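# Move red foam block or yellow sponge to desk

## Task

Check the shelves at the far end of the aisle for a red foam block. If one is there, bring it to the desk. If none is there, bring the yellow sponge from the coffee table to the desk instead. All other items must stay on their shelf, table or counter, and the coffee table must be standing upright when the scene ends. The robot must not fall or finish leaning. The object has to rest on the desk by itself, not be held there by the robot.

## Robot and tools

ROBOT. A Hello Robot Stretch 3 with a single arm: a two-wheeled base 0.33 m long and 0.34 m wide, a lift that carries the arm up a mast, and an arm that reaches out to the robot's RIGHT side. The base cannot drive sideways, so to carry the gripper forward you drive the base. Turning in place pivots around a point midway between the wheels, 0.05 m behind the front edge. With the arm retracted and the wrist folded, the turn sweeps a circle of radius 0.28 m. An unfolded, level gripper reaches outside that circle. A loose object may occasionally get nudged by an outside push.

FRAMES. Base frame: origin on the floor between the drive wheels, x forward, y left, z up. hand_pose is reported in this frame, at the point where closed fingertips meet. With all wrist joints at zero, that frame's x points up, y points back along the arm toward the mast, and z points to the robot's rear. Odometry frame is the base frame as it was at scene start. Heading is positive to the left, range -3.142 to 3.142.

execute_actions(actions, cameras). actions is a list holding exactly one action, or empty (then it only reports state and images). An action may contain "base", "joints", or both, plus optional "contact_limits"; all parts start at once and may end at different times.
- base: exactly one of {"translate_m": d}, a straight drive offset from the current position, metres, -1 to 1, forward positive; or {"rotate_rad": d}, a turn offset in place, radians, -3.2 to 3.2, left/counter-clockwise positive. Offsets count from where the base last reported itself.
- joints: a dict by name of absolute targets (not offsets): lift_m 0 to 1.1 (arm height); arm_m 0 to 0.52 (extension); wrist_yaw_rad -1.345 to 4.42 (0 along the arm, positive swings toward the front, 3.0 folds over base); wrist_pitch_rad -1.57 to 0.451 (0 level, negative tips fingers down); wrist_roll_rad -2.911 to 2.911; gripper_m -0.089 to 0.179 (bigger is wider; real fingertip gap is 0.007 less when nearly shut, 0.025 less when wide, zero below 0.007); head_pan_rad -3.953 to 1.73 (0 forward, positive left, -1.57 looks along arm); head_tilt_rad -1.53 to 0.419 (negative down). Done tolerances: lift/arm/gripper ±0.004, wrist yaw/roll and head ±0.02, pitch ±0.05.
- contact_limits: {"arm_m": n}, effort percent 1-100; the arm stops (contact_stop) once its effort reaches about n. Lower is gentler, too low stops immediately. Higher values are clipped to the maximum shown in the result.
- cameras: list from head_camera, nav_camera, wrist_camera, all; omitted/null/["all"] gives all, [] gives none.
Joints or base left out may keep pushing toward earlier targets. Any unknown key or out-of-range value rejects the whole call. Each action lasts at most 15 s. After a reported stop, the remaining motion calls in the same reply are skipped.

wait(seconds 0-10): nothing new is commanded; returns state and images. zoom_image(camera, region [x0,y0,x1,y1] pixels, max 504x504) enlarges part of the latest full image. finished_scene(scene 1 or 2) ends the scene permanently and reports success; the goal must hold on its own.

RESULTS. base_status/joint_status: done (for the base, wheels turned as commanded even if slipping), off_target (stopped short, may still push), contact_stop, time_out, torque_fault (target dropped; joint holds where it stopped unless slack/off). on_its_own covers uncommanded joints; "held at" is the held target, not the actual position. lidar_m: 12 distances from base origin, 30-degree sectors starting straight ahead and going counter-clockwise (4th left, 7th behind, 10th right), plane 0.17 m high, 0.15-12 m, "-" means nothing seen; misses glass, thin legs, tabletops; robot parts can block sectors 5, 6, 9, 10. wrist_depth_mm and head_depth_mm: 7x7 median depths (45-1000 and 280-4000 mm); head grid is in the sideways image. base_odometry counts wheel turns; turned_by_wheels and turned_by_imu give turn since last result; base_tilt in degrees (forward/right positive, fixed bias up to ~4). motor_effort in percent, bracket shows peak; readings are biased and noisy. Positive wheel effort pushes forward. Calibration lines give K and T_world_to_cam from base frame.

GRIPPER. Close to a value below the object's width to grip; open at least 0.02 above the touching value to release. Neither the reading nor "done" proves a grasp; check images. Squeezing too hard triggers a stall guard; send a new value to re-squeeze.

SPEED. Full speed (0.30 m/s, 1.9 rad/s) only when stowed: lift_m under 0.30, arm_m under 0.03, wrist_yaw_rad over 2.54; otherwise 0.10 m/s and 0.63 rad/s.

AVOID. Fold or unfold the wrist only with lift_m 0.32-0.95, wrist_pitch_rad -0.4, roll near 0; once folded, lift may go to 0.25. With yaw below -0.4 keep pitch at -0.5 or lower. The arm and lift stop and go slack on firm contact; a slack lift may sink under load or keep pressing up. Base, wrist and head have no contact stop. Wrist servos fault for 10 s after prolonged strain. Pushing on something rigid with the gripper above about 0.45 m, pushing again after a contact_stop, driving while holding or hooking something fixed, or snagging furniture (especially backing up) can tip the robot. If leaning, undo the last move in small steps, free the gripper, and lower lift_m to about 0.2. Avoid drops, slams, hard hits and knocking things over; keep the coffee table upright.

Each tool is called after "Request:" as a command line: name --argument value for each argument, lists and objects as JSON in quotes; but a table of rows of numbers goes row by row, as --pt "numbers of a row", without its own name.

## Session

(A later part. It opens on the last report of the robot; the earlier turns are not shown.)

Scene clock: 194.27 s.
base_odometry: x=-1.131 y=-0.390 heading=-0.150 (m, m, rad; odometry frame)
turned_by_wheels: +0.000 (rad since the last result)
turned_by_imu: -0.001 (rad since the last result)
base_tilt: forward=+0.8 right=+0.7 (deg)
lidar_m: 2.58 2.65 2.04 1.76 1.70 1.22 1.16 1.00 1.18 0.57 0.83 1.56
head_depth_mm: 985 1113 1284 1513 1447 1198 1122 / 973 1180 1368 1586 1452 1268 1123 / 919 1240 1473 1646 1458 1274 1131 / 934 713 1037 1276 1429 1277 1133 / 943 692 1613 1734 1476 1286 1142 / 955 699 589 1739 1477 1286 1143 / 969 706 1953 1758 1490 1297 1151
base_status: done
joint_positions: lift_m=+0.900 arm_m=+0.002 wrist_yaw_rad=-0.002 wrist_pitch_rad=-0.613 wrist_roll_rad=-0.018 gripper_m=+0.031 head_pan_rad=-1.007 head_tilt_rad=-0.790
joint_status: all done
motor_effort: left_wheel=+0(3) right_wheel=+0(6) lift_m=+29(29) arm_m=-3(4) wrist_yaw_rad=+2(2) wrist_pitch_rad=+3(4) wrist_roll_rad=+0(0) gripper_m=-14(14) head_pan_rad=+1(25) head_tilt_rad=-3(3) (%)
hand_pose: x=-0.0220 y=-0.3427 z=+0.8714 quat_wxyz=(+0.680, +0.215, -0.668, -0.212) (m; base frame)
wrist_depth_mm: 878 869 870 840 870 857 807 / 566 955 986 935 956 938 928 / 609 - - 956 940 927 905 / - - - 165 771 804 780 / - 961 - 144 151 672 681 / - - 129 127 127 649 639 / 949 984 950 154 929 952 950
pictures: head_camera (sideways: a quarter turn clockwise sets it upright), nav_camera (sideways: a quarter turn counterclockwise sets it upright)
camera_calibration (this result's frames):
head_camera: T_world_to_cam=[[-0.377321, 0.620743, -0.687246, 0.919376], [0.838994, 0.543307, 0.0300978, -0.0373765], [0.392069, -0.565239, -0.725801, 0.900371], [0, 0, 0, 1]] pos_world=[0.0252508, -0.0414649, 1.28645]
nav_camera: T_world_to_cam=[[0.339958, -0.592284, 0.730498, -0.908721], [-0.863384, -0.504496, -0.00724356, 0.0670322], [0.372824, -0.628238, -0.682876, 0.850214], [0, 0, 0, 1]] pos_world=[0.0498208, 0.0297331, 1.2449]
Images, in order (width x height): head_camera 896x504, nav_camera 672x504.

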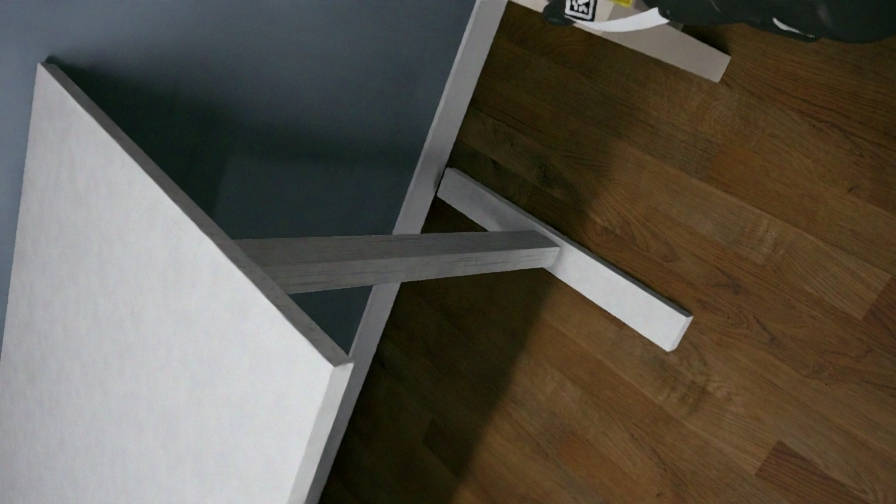

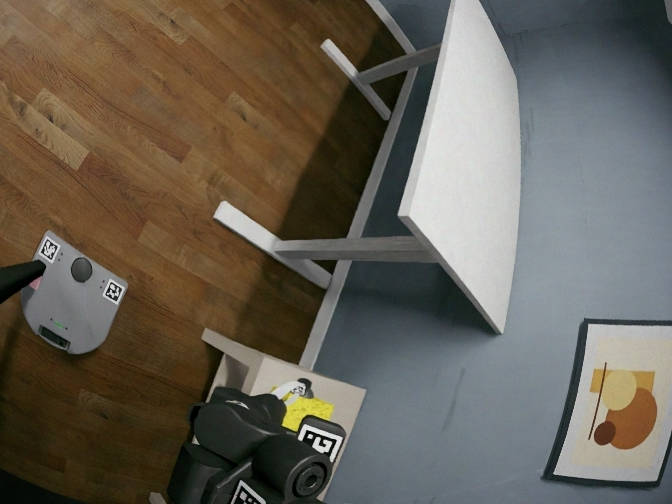

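Request:
execute_actions --actions '[{"base":{"translate_m":1.0},"joints":{"head_pan_rad":-1.57,"head_tilt_rad":-0.7}}]' --cameras '[]'

Request:
execute_actions --actions '[{"joints":{"arm_m":0.42,"lift_m":0.82}}]' --cameras '[]'

Request:
execute_actions --actions '[]' --cameras '["wrist_camera","head_camera"]'

Scene clock: 208.93 s.
base_odometry: x=-0.142 y=-0.539 heading=-0.150 (m, m, rad; odometry frame)
turned_by_wheels: +0.000 (rad since the last result)
turned_by_imu: -0.002 (rad since the last result)
base_tilt: forward=+0.7 right=+0.7 (deg)
lidar_m: 1.57 1.62 2.20 1.80 2.09 2.26 2.15 1.11 0.83 1.10 1.13 0.96
head_depth_mm: 947 811 604 484 438 - - / 946 817 610 487 438 - - / 939 828 616 490 - - - / 940 835 621 494 443 1333 1158 / 936 847 625 496 1459 1332 1165 / 933 858 632 500 1466 1336 1178 / 929 863 636 503 1468 1350 1178
base_status: done
joint_positions: lift_m=+0.900 arm_m=+0.002 wrist_yaw_rad=-0.002 wrist_pitch_rad=-0.613 wrist_roll_rad=-0.018 gripper_m=+0.031 head_pan_rad=-1.563 head_tilt_rad=-0.705
joint_status: all done
motor_effort: left_wheel=-1(4) right_wheel=+0(6) lift_m=+30(30) arm_m=-4(4) wrist_yaw_rad=+3(3) wrist_pitch_rad=+3(4) wrist_roll_rad=+0(0) gripper_m=-14(14) head_pan_rad=-2(24) head_tilt_rad=+2(9) (%)
hand_pose: x=-0.0220 y=-0.3427 z=+0.8714 quat_wxyz=(+0.680, +0.215, -0.668, -0.212) (m; base frame)
wrist_depth_mm: 168 168 166 166 164 165 165 / 128 127 127 126 126 125 125 / 103 103 102 102 102 102 102 / 105 105 104 104 103 103 102 / - - - 144 151 - - / 976 - 129 127 127 977 - / 984 977 967 154 934 936 948
pictures: none
No camera images: the call's "cameras" was empty. Leave "cameras" out to get every camera's image.

Scene clock: 220.37 s.
base_odometry: x=-0.142 y=-0.539 heading=-0.150 (m, m, rad; odometry frame)
turned_by_wheels: +0.000 (rad since the last result)
turned_by_imu: +0.301 (rad since the last result)
base_tilt: forward=-7.6 right=-16.1 (deg)
lidar_m: 1.62 1.85 0.85 0.65 0.65 0.67 0.97 0.89 0.95 1.20 1.05 1.61
head_depth_mm: 1164 1261 1045 738 - 1503 1250 / 1196 1293 1271 754 1743 1566 1304 / 1222 1326 - 816 1796 1612 1329 / 1259 1370 1306 921 1856 1647 1355 / 1288 1404 1365 911 1918 1685 1381 / 1322 1448 1490 963 2001 1633 1419 / 1364 1493 1573 968 1515 1737 1420
base_status: not commanded
joint_positions: lift_m=+0.779 arm_m=+0.419 wrist_yaw_rad=-0.110 wrist_pitch_rad=-1.459 wrist_roll_rad=+0.018 gripper_m=+0.031 head_pan_rad=-1.564 head_tilt_rad=-0.702
joint_status: lift_m contact_stop (moved -0.120 of -0.080); the others done
on_its_own: base_tilt is 18.8 degrees off its reading at the scene's start (forward=+0.7 right=+0.8); wrist_yaw_rad is held at -0.095, not at your +0.000, by its stall guard, which is not easing now; wrist_pitch_rad is held at -1.330, not at your -0.600, by its stall guard, which is still easing; lift_m is slack since a contact_stop, until your next command for it (your +0.820 is given up); arm_m is at rest, and its effort (+17) is outside its rest range (-14 to +14)
motor_effort: left_wheel=+0(15) right_wheel=-1(2) lift_m=+22(45) arm_m=+17(34) wrist_yaw_rad=+12(29) wrist_pitch_rad=+39(74) wrist_roll_rad=-13(37) gripper_m=-14(16) head_pan_rad=-2(2) head_tilt_rad=+0(2) (%)
hand_pose: x=-0.0221 y=-0.5681 z=+0.6608 quat_wxyz=(+0.496, +0.437, -0.556, -0.504) (m; base frame)
wrist_depth_mm: - 64 58 54 50 47 - / - 61 56 52 49 46 - / - 58 54 50 47 - - / - 56 52 49 46 - - / - 53 50 47 - - - / - 51 48 46 - - - / - 49 47 - - - -
pictures: none
No camera images: the call's "cameras" was empty. Leave "cameras" out to get every camera's image.

not run: a stop came earlier in this reply.

The desk was closer and higher than expected; undo.

Request:
execute_actions --actions '[{"joints":{"lift_m":0.95}}]' --cameras '[]'

Request:
execute_actions --actions '[{"joints":{"arm_m":0.0}}]'

Scene clock: 224.97 s.
base_odometry: x=-0.142 y=-0.539 heading=-0.150 (m, m, rad; odometry frame)
turned_by_wheels: +0.000 (rad since the last result)
turned_by_imu: -0.003 (rad since the last result)
base_tilt: forward=-7.5 right=-14.2 (deg)
lidar_m: 1.61 1.84 0.95 0.70 0.69 0.71 0.99 0.89 1.19 1.19 1.04 1.61
head_depth_mm: 1132 1232 1021 - 1696 1503 1255 / 1162 1240 907 753 1716 1538 1278 / 1191 1268 - 732 1778 1578 1304 / 1218 1325 1183 779 1826 1615 1336 / 1251 1373 1238 861 1895 1656 1362 / 1286 1415 1333 904 1959 1614 1390 / 1323 1462 1450 934 1490 1702 1397
base_status: not commanded
joint_positions: lift_m=+0.847 arm_m=+0.418 wrist_yaw_rad=-0.160 wrist_pitch_rad=-1.572 wrist_roll_rad=+0.024 gripper_m=+0.031 head_pan_rad=-1.564 head_tilt_rad=-0.701
joint_status: lift_m contact_stop (moved +0.067 of +0.171)
on_its_own: base_tilt is 17.1 degrees off its reading at the scene's start (forward=+0.7 right=+0.8); wrist_yaw_rad is held at -0.144, not at your +0.000, by its stall guard, which is not easing now; wrist_pitch_rad is held at -1.330, not at your -0.600, by its stall guard, which is still easing; lift_m is slack since a contact_stop, until your next command for it (your +0.950 is given up); arm_m is at rest, and its effort (+26) is outside its rest range (-14 to +14)
motor_effort: left_wheel=+1(1) right_wheel=-2(1) lift_m=+22(50) arm_m=+26(35) wrist_yaw_rad=+12(25) wrist_pitch_rad=+73(74) wrist_roll_rad=-15(28) gripper_m=-15(16) head_pan_rad=-1(2) head_tilt_rad=+0(1) (%)
hand_pose: x=-0.0178 y=-0.5388 z=+0.7292 quat_wxyz=(+0.452, +0.452, -0.543, -0.544) (m; base frame)
wrist_depth_mm: 111 104 97 90 84 79 75 / 109 104 96 89 83 79 74 / 108 102 95 89 83 78 74 / 108 101 94 88 82 78 73 / 106 101 94 87 82 77 73 / - - 93 87 81 76 72 / - - - 151 82 77 72
pictures: none
No camera images: the call's "cameras" was empty. Leave "cameras" out to get every camera's image.

not run: a stop came earlier in this reply.

Request:
execute_actions --actions '[{"joints":{"arm_m":0.2}}]'

Scene clock: 230.97 s.
base_odometry: x=-0.142 y=-0.539 heading=-0.150 (m, m, rad; odometry frame)
turned_by_wheels: +0.000 (rad since the last result)
turned_by_imu: -0.166 (rad since the last result)
base_tilt: forward=-0.4 right=-1.1 (deg)
lidar_m: 1.56 1.68 1.80 1.78 1.90 2.22 1.79 1.14 0.86 1.12 0.96 1.61
head_depth_mm: 955 892 716 - 1529 1335 1160 / 967 905 737 - 1540 1344 1167 / 974 923 725 - 559 1297 1178 / 980 942 674 532 1562 1333 1181 / 989 954 680 529 1583 1371 1195 / 1000 976 691 534 1587 1382 1198 / 1011 994 699 539 1583 1390 1204
base_status: not commanded
joint_positions: lift_m=+0.887 arm_m=+0.199 wrist_yaw_rad=-0.145 wrist_pitch_rad=-1.375 wrist_roll_rad=-0.019 gripper_m=+0.031 head_pan_rad=-1.565 head_tilt_rad=-0.698
joint_status: all done
on_its_own: wrist_yaw_rad is held at -0.144, not at your +0.000, by its stall guard, which is not easing now; wrist_pitch_rad is held at -1.330, not at your -0.600, by its stall guard, which is not easing now; lift_m is slack since a contact_stop, until your next command for it (your +0.950 is given up)
motor_effort: left_wheel=+1(18) right_wheel=-2(1) lift_m=+22(23) arm_m=+7(28) wrist_yaw_rad=+1(12) wrist_pitch_rad=+13(73) wrist_roll_rad=+1(17) gripper_m=-14(15) head_pan_rad=-2(2) head_tilt_rad=-1(1) (%)
hand_pose: x=-0.0254 y=-0.3702 z=+0.7697 quat_wxyz=(+0.518, +0.413, -0.572, -0.484) (m; base frame)
wrist_depth_mm: - - - - - - - / - - - - - - - / - - - - - - - / - - - - - - - / - - - - - - - / - - - - - - - / - - - - - - -
pictures: head_camera (sideways: a quarter turn clockwise sets it upright), nav_camera (sideways: a quarter turn counterclockwise sets it upright), wrist_camera
camera_calibration (this result's frames):
head_camera: T_world_to_cam=[[0.00865791, 0.65994, -0.751268, 1.00046], [0.999384, 0.0198501, 0.0289543, -0.0368698], [0.0340209, -0.751056, -0.659361, 0.816141], [0, 0, 0, 1]] pos_world=[0.000419311, -0.0465427, 1.29081]
nav_camera: T_world_to_cam=[[-0.0253285, -0.612223, 0.79028, -0.984412], [-0.999556, 0.0278993, -0.0104225, 0.0720025], [-0.0156673, -0.790193, -0.612658, 0.761246], [0, 0, 0, 1]] pos_world=[0.0589636, -0.00315736, 1.24509]
wrist_camera: T_world_to_cam=[[-0.995495, 0.0856555, -0.0406501, 0.041387], [0.086164, 0.996221, -0.0109233, 0.411464], [0.0395608, -0.0143766, -0.999114, 0.927684], [0, 0, 0, 1]] pos_world=[-0.0309527, -0.400117, 0.933039]
Images, in order (width x height): head_camera 896x504, nav_camera 672x504, wrist_camera 644x364.

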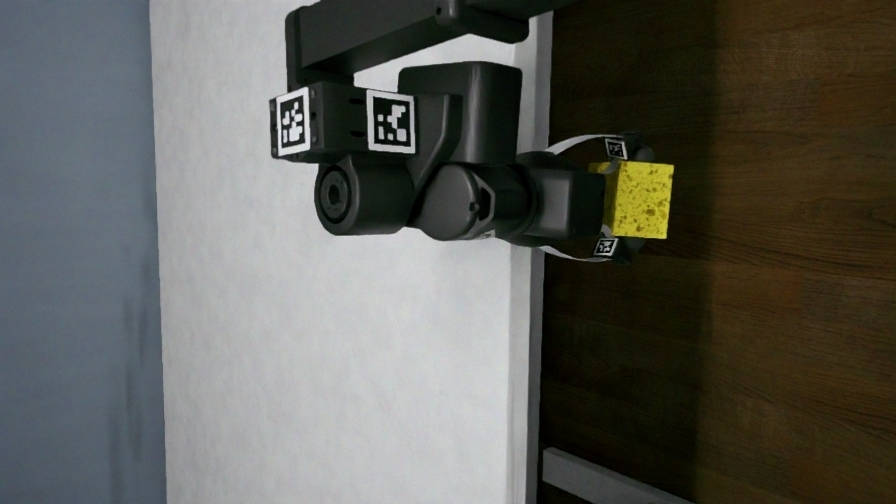

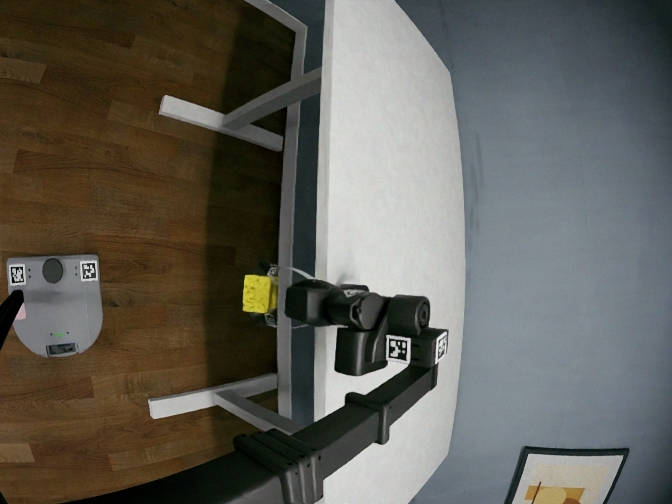

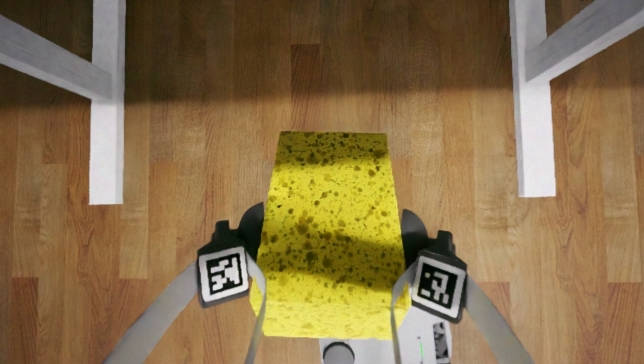

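Request:
execute_actions --actions '[{"joints":{"arm_m":0.0,"lift_m":1.05}}]' --cameras '[]'

Request:
execute_actions --actions '[{"joints":{"wrist_pitch_rad":-0.02,"wrist_yaw_rad":0.01}}]' --cameras '[]'

Request:
execute_actions --actions '[{"joints":{"arm_m":0.3}}]' --cameras '[]'

Request:
execute_actions --actions '[]' --cameras '["wrist_camera","head_camera"]'

Scene clock: 238.43 s.
base_odometry: x=-0.142 y=-0.539 heading=-0.150 (m, m, rad; odometry frame)
turned_by_wheels: +0.000 (rad since the last result)
turned_by_imu: -0.036 (rad since the last result)
base_tilt: forward=+0.7 right=+0.7 (deg)
lidar_m: 1.56 1.65 1.82 1.78 1.88 2.22 1.92 1.13 0.85 1.12 0.95 1.62
head_depth_mm: 923 - - - - 1290 1146 / 924 - - - - - - / 931 - - - - - - / 950 856 628 512 1494 - 1143 / 956 862 634 502 1497 1341 1174 / 964 872 640 504 1507 1352 1174 / 969 881 645 508 1515 1355 1178
base_status: not commanded
joint_positions: lift_m=+1.050 arm_m=+0.002 wrist_yaw_rad=-0.145 wrist_pitch_rad=-1.335 wrist_roll_rad=-0.019 gripper_m=+0.031 head_pan_rad=-1.565 head_tilt_rad=-0.698
joint_status: all done
joint sent to its limit — the command would take arm_m past its lower limit, so that joint was sent only as far as its limit.
on_its_own: wrist_yaw_rad is held at -0.144, not at your +0.000, by its stall guard, which is not easing now; wrist_pitch_rad is held at -1.330, not at your -0.600, by its stall guard, which is not easing now
motor_effort: left_wheel=+1(3) right_wheel=-2(11) lift_m=+30(44) arm_m=-4(17) wrist_yaw_rad=+1(1) wrist_pitch_rad=+1(32) wrist_roll_rad=+1(1) gripper_m=-14(14) head_pan_rad=-3(2) head_tilt_rad=+0(0) (%)
hand_pose: x=-0.0269 y=-0.1830 z=+0.9337 quat_wxyz=(+0.528, +0.401, -0.580, -0.473) (m; base frame)
wrist_depth_mm: 906 - - - - - - / - - - - - - - / - - - - - - - / - - - 163 - - - / - - - 143 147 - - / - - 129 128 128 - - / - - - 157 - - -
pictures: none
No camera images: the call's "cameras" was empty. Leave "cameras" out to get every camera's image.

Scene clock: 240.93 s.
base_odometry: x=-0.142 y=-0.539 heading=-0.150 (m, m, rad; odometry frame)
turned_by_wheels: +0.000 (rad since the last result)
turned_by_imu: +0.000 (rad since the last result)
base_tilt: forward=+0.6 right=+0.7 (deg)
lidar_m: 1.56 1.66 1.82 1.78 1.89 2.22 1.93 1.14 0.85 1.12 0.95 1.62
head_depth_mm: 922 - - - - 1316 1150 / 904 - - - - 1294 1157 / 906 - - - - 1302 1160 / 920 - 642 484 1492 1332 1168 / 958 866 634 501 1501 1339 1170 / 961 873 638 504 1497 1347 1176 / 967 880 645 508 1513 1353 1182
base_status: not commanded
joint_positions: lift_m=+1.050 arm_m=+0.002 wrist_yaw_rad=+0.010 wrist_pitch_rad=-0.043 wrist_roll_rad=-0.019 gripper_m=+0.031 head_pan_rad=-1.565 head_tilt_rad=-0.698
joint_status: all done
motor_effort: left_wheel=+1(3) right_wheel=-1(5) lift_m=+29(30) arm_m=+0(3) wrist_yaw_rad=+0(3) wrist_pitch_rad=+7(15) wrist_roll_rad=+1(1) gripper_m=-12(14) head_pan_rad=-2(1) head_tilt_rad=-1(1) (%)
hand_pose: x=-0.0188 y=-0.4016 z=+1.1533 quat_wxyz=(+0.714, +0.019, -0.700, -0.012) (m; base frame)
wrist_depth_mm: 899 862 846 800 787 755 727 / 936 918 878 841 811 767 764 / 940 936 909 868 870 809 796 / 993 969 919 912 860 858 828 / 679 688 782 726 824 763 788 / 485 498 - 142 140 542 534 / 379 383 368 111 115 409 412
pictures: none
No camera images: the call's "cameras" was empty. Leave "cameras" out to get every camera's image.

Scene clock: 244.33 s.
base_odometry: x=-0.142 y=-0.539 heading=-0.150 (m, m, rad; odometry frame)
turned_by_wheels: +0.000 (rad since the last result)
turned_by_imu: +0.000 (rad since the last result)
base_tilt: forward=+0.8 right=+0.8 (deg)
lidar_m: 1.56 1.66 1.83 1.78 1.88 2.22 1.93 1.13 0.85 1.12 0.95 1.63
head_depth_mm: 930 821 612 488 1472 1314 1150 / - 813 617 491 1473 1321 1159 / - 798 624 494 1484 1328 1160 / 929 814 629 498 1488 1336 1164 / 956 864 634 501 1491 1337 1172 / 962 872 639 504 1505 1348 1172 / 967 884 644 507 1512 1352 1179
base_status: not commanded
joint_positions: lift_m=+1.050 arm_m=+0.300 wrist_yaw_rad=+0.010 wrist_pitch_rad=-0.042 wrist_roll_rad=-0.019 gripper_m=+0.031 head_pan_rad=-1.565 head_tilt_rad=-0.698
joint_status: all done
motor_effort: left_wheel=+1(1) right_wheel=-2(2) lift_m=+29(28) arm_m=+3(1) wrist_yaw_rad=+1(1) wrist_pitch_rad=+6(7) wrist_roll_rad=+1(1) gripper_m=-13(11) head_pan_rad=-2(2) head_tilt_rad=+0(1) (%)
hand_pose: x=-0.0188 y=-0.6997 z=+1.1537 quat_wxyz=(+0.714, +0.019, -0.700, -0.011) (m; base frame)
wrist_depth_mm: 588 567 556 536 512 501 490 / 609 587 570 561 540 519 506 / 641 611 580 573 550 528 516 / 662 646 610 601 562 548 531 / 691 640 635 599 601 566 547 / 492 499 - 142 140 531 532 / 386 381 365 111 115 408 405
pictures: none
No camera images: the call's "cameras" was empty. Leave "cameras" out to get every camera's image.

Scene clock: 244.33 s.
base_odometry: x=-0.142 y=-0.539 heading=-0.150 (m, m, rad; odometry frame)
turned_by_wheels: +0.000 (rad since the last result)
turned_by_imu: +0.000 (rad since the last result)
base_tilt: forward=+0.8 right=+0.8 (deg)
lidar_m: 1.56 1.66 1.83 1.78 1.88 2.22 1.93 1.13 0.85 1.12 0.95 1.63
head_depth_mm: 930 821 612 488 1472 1314 1150 / - 813 617 491 1473 1321 1159 / - 798 624 494 1484 1328 1160 / 929 814 629 498 1488 1336 1164 / 956 864 634 501 1491 1337 1172 / 962 872 639 504 1505 1348 1172 / 967 884 644 507 1512 1352 1179
base_status: not commanded
joint_positions: lift_m=+1.050 arm_m=+0.300 wrist_yaw_rad=+0.010 wrist_pitch_rad=-0.042 wrist_roll_rad=-0.019 gripper_m=+0.031 head_pan_rad=-1.565 head_tilt_rad=-0.698
joint_status: all done
motor_effort: left_wheel=+1(1) right_wheel=-2(2) lift_m=+29(28) arm_m=+3(1) wrist_yaw_rad=+1(1) wrist_pitch_rad=+6(7) wrist_roll_rad=+1(1) gripper_m=-13(11) head_pan_rad=-2(2) head_tilt_rad=+0(1) (%)
hand_pose: x=-0.0188 y=-0.6997 z=+1.1537 quat_wxyz=(+0.714, +0.019, -0.700, -0.011) (m; base frame)
wrist_depth_mm: 588 567 556 536 512 501 490 / 609 587 570 561 540 519 506 / 641 611 580 573 550 528 516 / 662 646 610 601 562 548 531 / 691 640 635 599 601 566 547 / 492 499 - 142 140 531 532 / 386 381 365 111 115 408 405
pictures: head_camera (sideways: a quarter turn clockwise sets it upright), wrist_camera
camera_calibration (this result's frames):
head_camera: T_world_to_cam=[[0.00865783, 0.659939, -0.751269, 1.00046], [0.999384, 0.0198503, 0.0289543, -0.0368697], [0.034021, -0.751057, -0.659361, 0.816141], [0, 0, 0, 1]] pos_world=[0.000419316, -0.0465427, 1.29081]
wrist_camera: T_world_to_cam=[[-0.996777, -0.064435, 0.0477823, -0.115287], [-0.0610854, 0.223599, -0.972765, 1.30959], [0.051996, -0.972549, -0.226814, -0.25481], [0, 0, 0, 1]] pos_world=[-0.0216687, -0.548067, 1.22164]
Images, in order (width x height): head_camera 896x504, wrist_camera 644x364.

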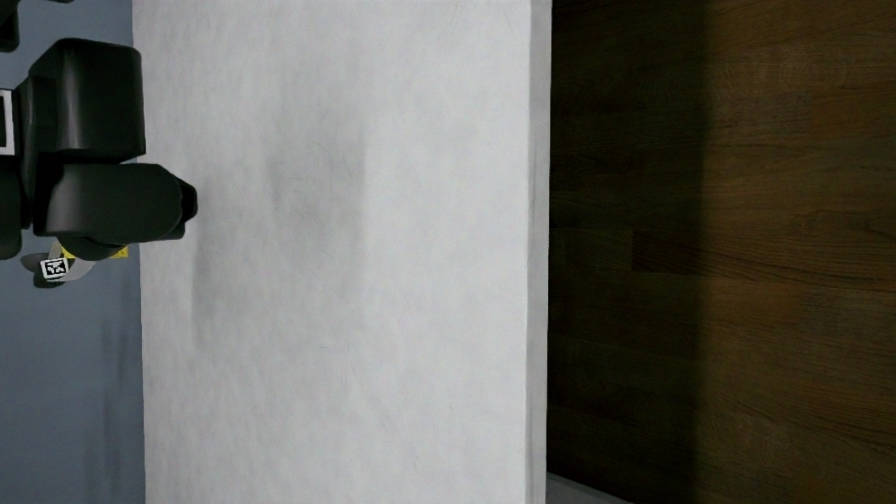

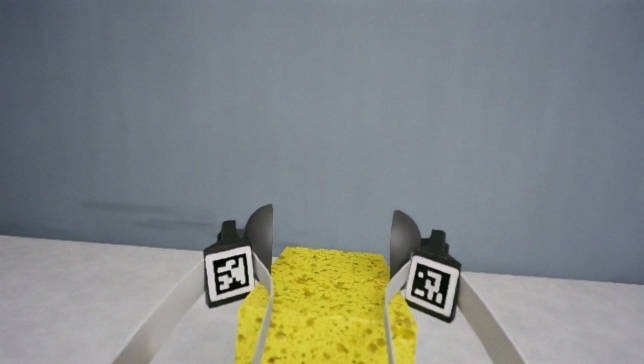

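Request:
execute_actions --actions '[{"joints":{"lift_m":0.91}}]' --cameras '["wrist_camera"]'

Scene clock: 249.00 s.
base_odometry: x=-0.142 y=-0.539 heading=-0.150 (m, m, rad; odometry frame)
turned_by_wheels: +0.000 (rad since the last result)
turned_by_imu: +0.000 (rad since the last result)
base_tilt: forward=+0.7 right=+0.7 (deg)
lidar_m: 1.56 1.65 1.82 1.78 1.88 2.22 1.92 1.13 0.85 1.12 0.95 1.62
head_depth_mm: 936 911 - 475 1466 1314 1150 / 941 929 566 491 1475 1320 1156 / 946 942 - 494 1480 1328 1159 / 951 945 608 498 1494 1334 1166 / 958 862 632 500 1501 1343 1166 / 960 873 640 504 1502 1346 1176 / 970 882 645 507 1517 1353 1179
base_status: not commanded
joint_positions: lift_m=+0.910 arm_m=+0.300 wrist_yaw_rad=+0.010 wrist_pitch_rad=-0.039 wrist_roll_rad=-0.019 gripper_m=+0.031 head_pan_rad=-1.565 head_tilt_rad=-0.698
joint_status: all done
motor_effort: left_wheel=+1(1) right_wheel=-2(2) lift_m=+18(19) arm_m=+3(3) wrist_yaw_rad=+0(1) wrist_pitch_rad=+6(6) wrist_roll_rad=+1(1) gripper_m=-12(12) head_pan_rad=-2(2) head_tilt_rad=+0(1) (%)
hand_pose: x=-0.0188 y=-0.6998 z=+1.0148 quat_wxyz=(+0.714, +0.018, -0.700, -0.010) (m; base frame)
wrist_depth_mm: 592 564 555 544 526 504 493 / 604 592 562 553 539 521 502 / 637 623 598 562 563 531 521 / 559 576 588 591 559 542 534 / 333 340 377 356 395 372 380 / 237 241 - 142 141 257 258 / 185 187 177 112 119 197 199
pictures: wrist_camera
camera_calibration (this result's frames):
wrist_camera: T_world_to_cam=[[-0.996778, -0.0643225, 0.0479096, -0.108706], [-0.061063, 0.221331, -0.973285, 1.17346], [0.0520002, -0.973075, -0.224546, -0.289057], [0, 0, 0, 1]] pos_world=[-0.0216696, -0.54799, 1.08242]
Images, in order (width x height): wrist_camera 644x364.

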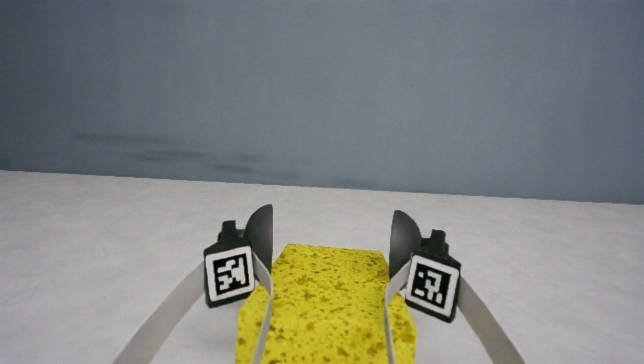

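Request:
execute_actions --actions '[{"joints":{"lift_m":0.885}}]' --cameras '[]'

Request:
execute_actions --actions '[{"joints":{"gripper_m":0.14}}]' --cameras '[]'

Request:
execute_actions --actions '[{"joints":{"arm_m":0.0}}]' --cameras '[]'

Request:
execute_actions --actions '[]' --cameras '["wrist_camera","head_camera"]'

Scene clock: 254.43 s.
base_odometry: x=-0.142 y=-0.539 heading=-0.150 (m, m, rad; odometry frame)
turned_by_wheels: +0.000 (rad since the last result)
turned_by_imu: +0.000 (rad since the last result)
base_tilt: forward=+0.7 right=+0.7 (deg)
lidar_m: 1.56 1.66 1.82 1.78 1.88 2.22 1.92 1.14 0.85 1.11 0.95 1.63
head_depth_mm: 935 845 - - 1470 1320 1153 / 939 882 - 490 1482 1319 1155 / 944 912 - 481 1490 1328 1159 / 952 898 618 497 1491 1342 1166 / 957 864 634 501 1497 1337 1172 / 965 873 640 505 1506 1350 1175 / 968 885 647 508 1519 1355 1182
base_status: not commanded
joint_positions: lift_m=+0.885 arm_m=+0.300 wrist_yaw_rad=+0.010 wrist_pitch_rad=+0.016 wrist_roll_rad=-0.020 gripper_m=+0.031 head_pan_rad=-1.565 head_tilt_rad=-0.698
joint_status: all done
motor_effort: left_wheel=+1(1) right_wheel=-2(2) lift_m=+12(16) arm_m=+3(3) wrist_yaw_rad=+1(1) wrist_pitch_rad=-11(11) wrist_roll_rad=+1(1) gripper_m=-11(12) head_pan_rad=-1(2) head_tilt_rad=-1(0) (%)
hand_pose: x=-0.0188 y=-0.7013 z=+1.0041 quat_wxyz=(+0.714, -0.002, -0.700, +0.009) (m; base frame)
wrist_depth_mm: 600 583 566 547 527 511 499 / 630 584 584 560 544 527 507 / 652 627 591 572 555 531 521 / 628 619 591 575 563 550 531 / 336 337 387 358 409 379 396 / 226 231 207 143 150 246 253 / 172 172 163 112 168 184 186
pictures: none
No camera images: the call's "cameras" was empty. Leave "cameras" out to get every camera's image.

Scene clock: 256.03 s.
base_odometry: x=-0.142 y=-0.539 heading=-0.150 (m, m, rad; odometry frame)
turned_by_wheels: +0.000 (rad since the last result)
turned_by_imu: +0.000 (rad since the last result)
base_tilt: forward=+0.7 right=+0.7 (deg)
lidar_m: 1.56 1.66 1.82 1.78 1.89 2.23 1.92 1.13 0.85 1.12 0.95 1.63
head_depth_mm: 933 846 - - 1459 1317 1149 / 942 877 - 489 1471 1324 1157 / 946 892 - 480 1485 1332 1160 / 952 894 607 497 1489 1333 1161 / 956 863 635 501 1500 1341 1174 / 962 873 638 504 1508 1348 1176 / 967 880 645 508 1513 1359 1179
base_status: not commanded
joint_positions: lift_m=+0.885 arm_m=+0.300 wrist_yaw_rad=+0.011 wrist_pitch_rad=-0.032 wrist_roll_rad=-0.017 gripper_m=+0.140 head_pan_rad=-1.565 head_tilt_rad=-0.698
joint_status: all done
motor_effort: left_wheel=+1(1) right_wheel=-2(3) lift_m=+17(17) arm_m=+3(3) wrist_yaw_rad=+0(1) wrist_pitch_rad=+4(11) wrist_roll_rad=+0(1) gripper_m=+0(81) head_pan_rad=-1(1) head_tilt_rad=+0(1) (%)
hand_pose: x=-0.0188 y=-0.7000 z=+0.9917 quat_wxyz=(+0.713, +0.015, -0.700, -0.008) (m; base frame)
wrist_depth_mm: 598 570 558 543 522 505 486 / 610 602 576 555 547 523 507 / 634 623 595 576 544 534 521 / 466 476 500 506 547 545 527 / 279 303 163 120 300 335 312 / 201 - 114 116 208 - 214 / - 154 117 120 160 155 163
pictures: none
No camera images: the call's "cameras" was empty. Leave "cameras" out to get every camera's image.

Scene clock: 259.43 s.
base_odometry: x=-0.142 y=-0.539 heading=-0.150 (m, m, rad; odometry frame)
turned_by_wheels: +0.000 (rad since the last result)
turned_by_imu: +0.000 (rad since the last result)
base_tilt: forward=+0.7 right=+0.7 (deg)
lidar_m: 1.56 1.66 1.82 1.78 1.89 2.22 1.92 1.13 0.85 1.11 0.96 1.62
head_depth_mm: 934 824 612 488 989 - - / 943 833 618 485 1512 - - / 946 842 622 510 - - - / 953 852 629 499 1496 1335 1161 / 955 860 634 487 1500 1340 1169 / 964 872 639 504 1508 1351 1174 / 967 884 645 508 1509 1354 1180
base_status: not commanded
joint_positions: lift_m=+0.885 arm_m=+0.002 wrist_yaw_rad=+0.011 wrist_pitch_rad=-0.036 wrist_roll_rad=-0.017 gripper_m=+0.140 head_pan_rad=-1.565 head_tilt_rad=-0.698
joint_status: all done
joint sent to its limit — the command would take arm_m past its lower limit, so that joint was sent only as far as its limit.
motor_effort: left_wheel=+1(1) right_wheel=-2(2) lift_m=+17(17) arm_m=-4(6) wrist_yaw_rad=+0(1) wrist_pitch_rad=+5(5) wrist_roll_rad=+0(0) gripper_m=-1(1) head_pan_rad=-1(2) head_tilt_rad=+0(1) (%)
hand_pose: x=-0.0188 y=-0.4021 z=+0.9907 quat_wxyz=(+0.713, +0.017, -0.700, -0.009) (m; base frame)
wrist_depth_mm: 867 867 846 805 770 787 745 / 920 906 878 836 810 814 782 / 960 922 905 860 841 813 801 / 465 483 496 426 526 575 590 / 276 304 289 295 297 335 314 / 203 - 202 205 208 - 215 / - 155 156 157 160 154 163
pictures: none
No camera images: the call's "cameras" was empty. Leave "cameras" out to get every camera's image.

Scene clock: 259.43 s.
base_odometry: x=-0.142 y=-0.539 heading=-0.150 (m, m, rad; odometry frame)
turned_by_wheels: +0.000 (rad since the last result)
turned_by_imu: +0.000 (rad since the last result)
base_tilt: forward=+0.7 right=+0.7 (deg)
lidar_m: 1.56 1.66 1.82 1.78 1.89 2.22 1.92 1.13 0.85 1.11 0.96 1.62
head_depth_mm: 934 824 612 488 989 - - / 943 833 618 485 1512 - - / 946 842 622 510 - - - / 953 852 629 499 1496 1335 1161 / 955 860 634 487 1500 1340 1169 / 964 872 639 504 1508 1351 1174 / 967 884 645 508 1509 1354 1180
base_status: not commanded
joint_positions: lift_m=+0.885 arm_m=+0.002 wrist_yaw_rad=+0.011 wrist_pitch_rad=-0.036 wrist_roll_rad=-0.017 gripper_m=+0.140 head_pan_rad=-1.565 head_tilt_rad=-0.698
joint_status: all done
joint sent to its limit — the command would take arm_m past its lower limit, so that joint was sent only as far as its limit.
motor_effort: left_wheel=+1(1) right_wheel=-2(2) lift_m=+17(17) arm_m=-4(6) wrist_yaw_rad=+0(1) wrist_pitch_rad=+5(5) wrist_roll_rad=+0(0) gripper_m=-1(1) head_pan_rad=-1(2) head_tilt_rad=+0(1) (%)
hand_pose: x=-0.0188 y=-0.4021 z=+0.9907 quat_wxyz=(+0.713, +0.017, -0.700, -0.009) (m; base frame)
wrist_depth_mm: 867 867 846 805 770 787 745 / 920 906 878 836 810 814 782 / 960 922 905 860 841 813 801 / 465 483 496 426 526 575 590 / 276 304 289 295 297 335 314 / 203 - 202 205 208 - 215 / - 155 156 157 160 154 163
pictures: head_camera (sideways: a quarter turn clockwise sets it upright), wrist_camera
camera_calibration (this result's frames):
head_camera: T_world_to_cam=[[0.00865783, 0.659939, -0.751269, 1.00046], [0.999384, 0.0198503, 0.0289543, -0.0368697], [0.034021, -0.751057, -0.659361, 0.81614], [0, 0, 0, 1]] pos_world=[0.000419316, -0.0465427, 1.29081]
wrist_camera: T_world_to_cam=[[-0.996833, -0.0643297, 0.0467563, -0.0872095], [-0.0597665, 0.218134, -0.974087, 1.08361], [0.0524635, -0.973796, -0.221288, -0.00836506], [0, 0, 0, 1]] pos_world=[-0.0217307, -0.250129, 1.05776]
Images, in order (width x height): head_camera 896x504, wrist_camera 644x364.

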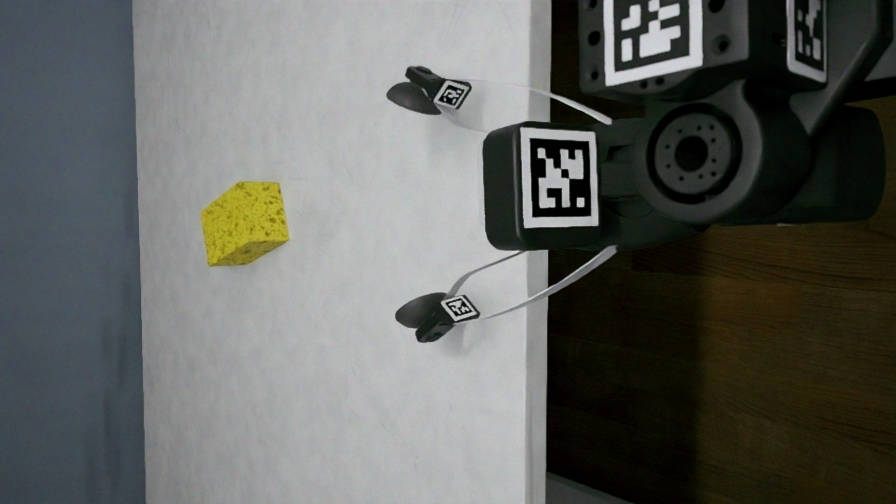

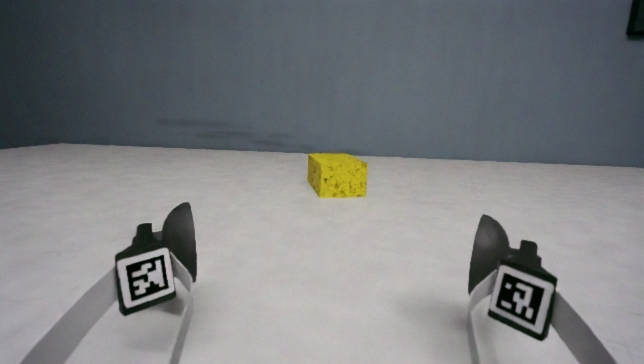

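Request:
finished_scene --scene 2

The scene is finished: the task was done.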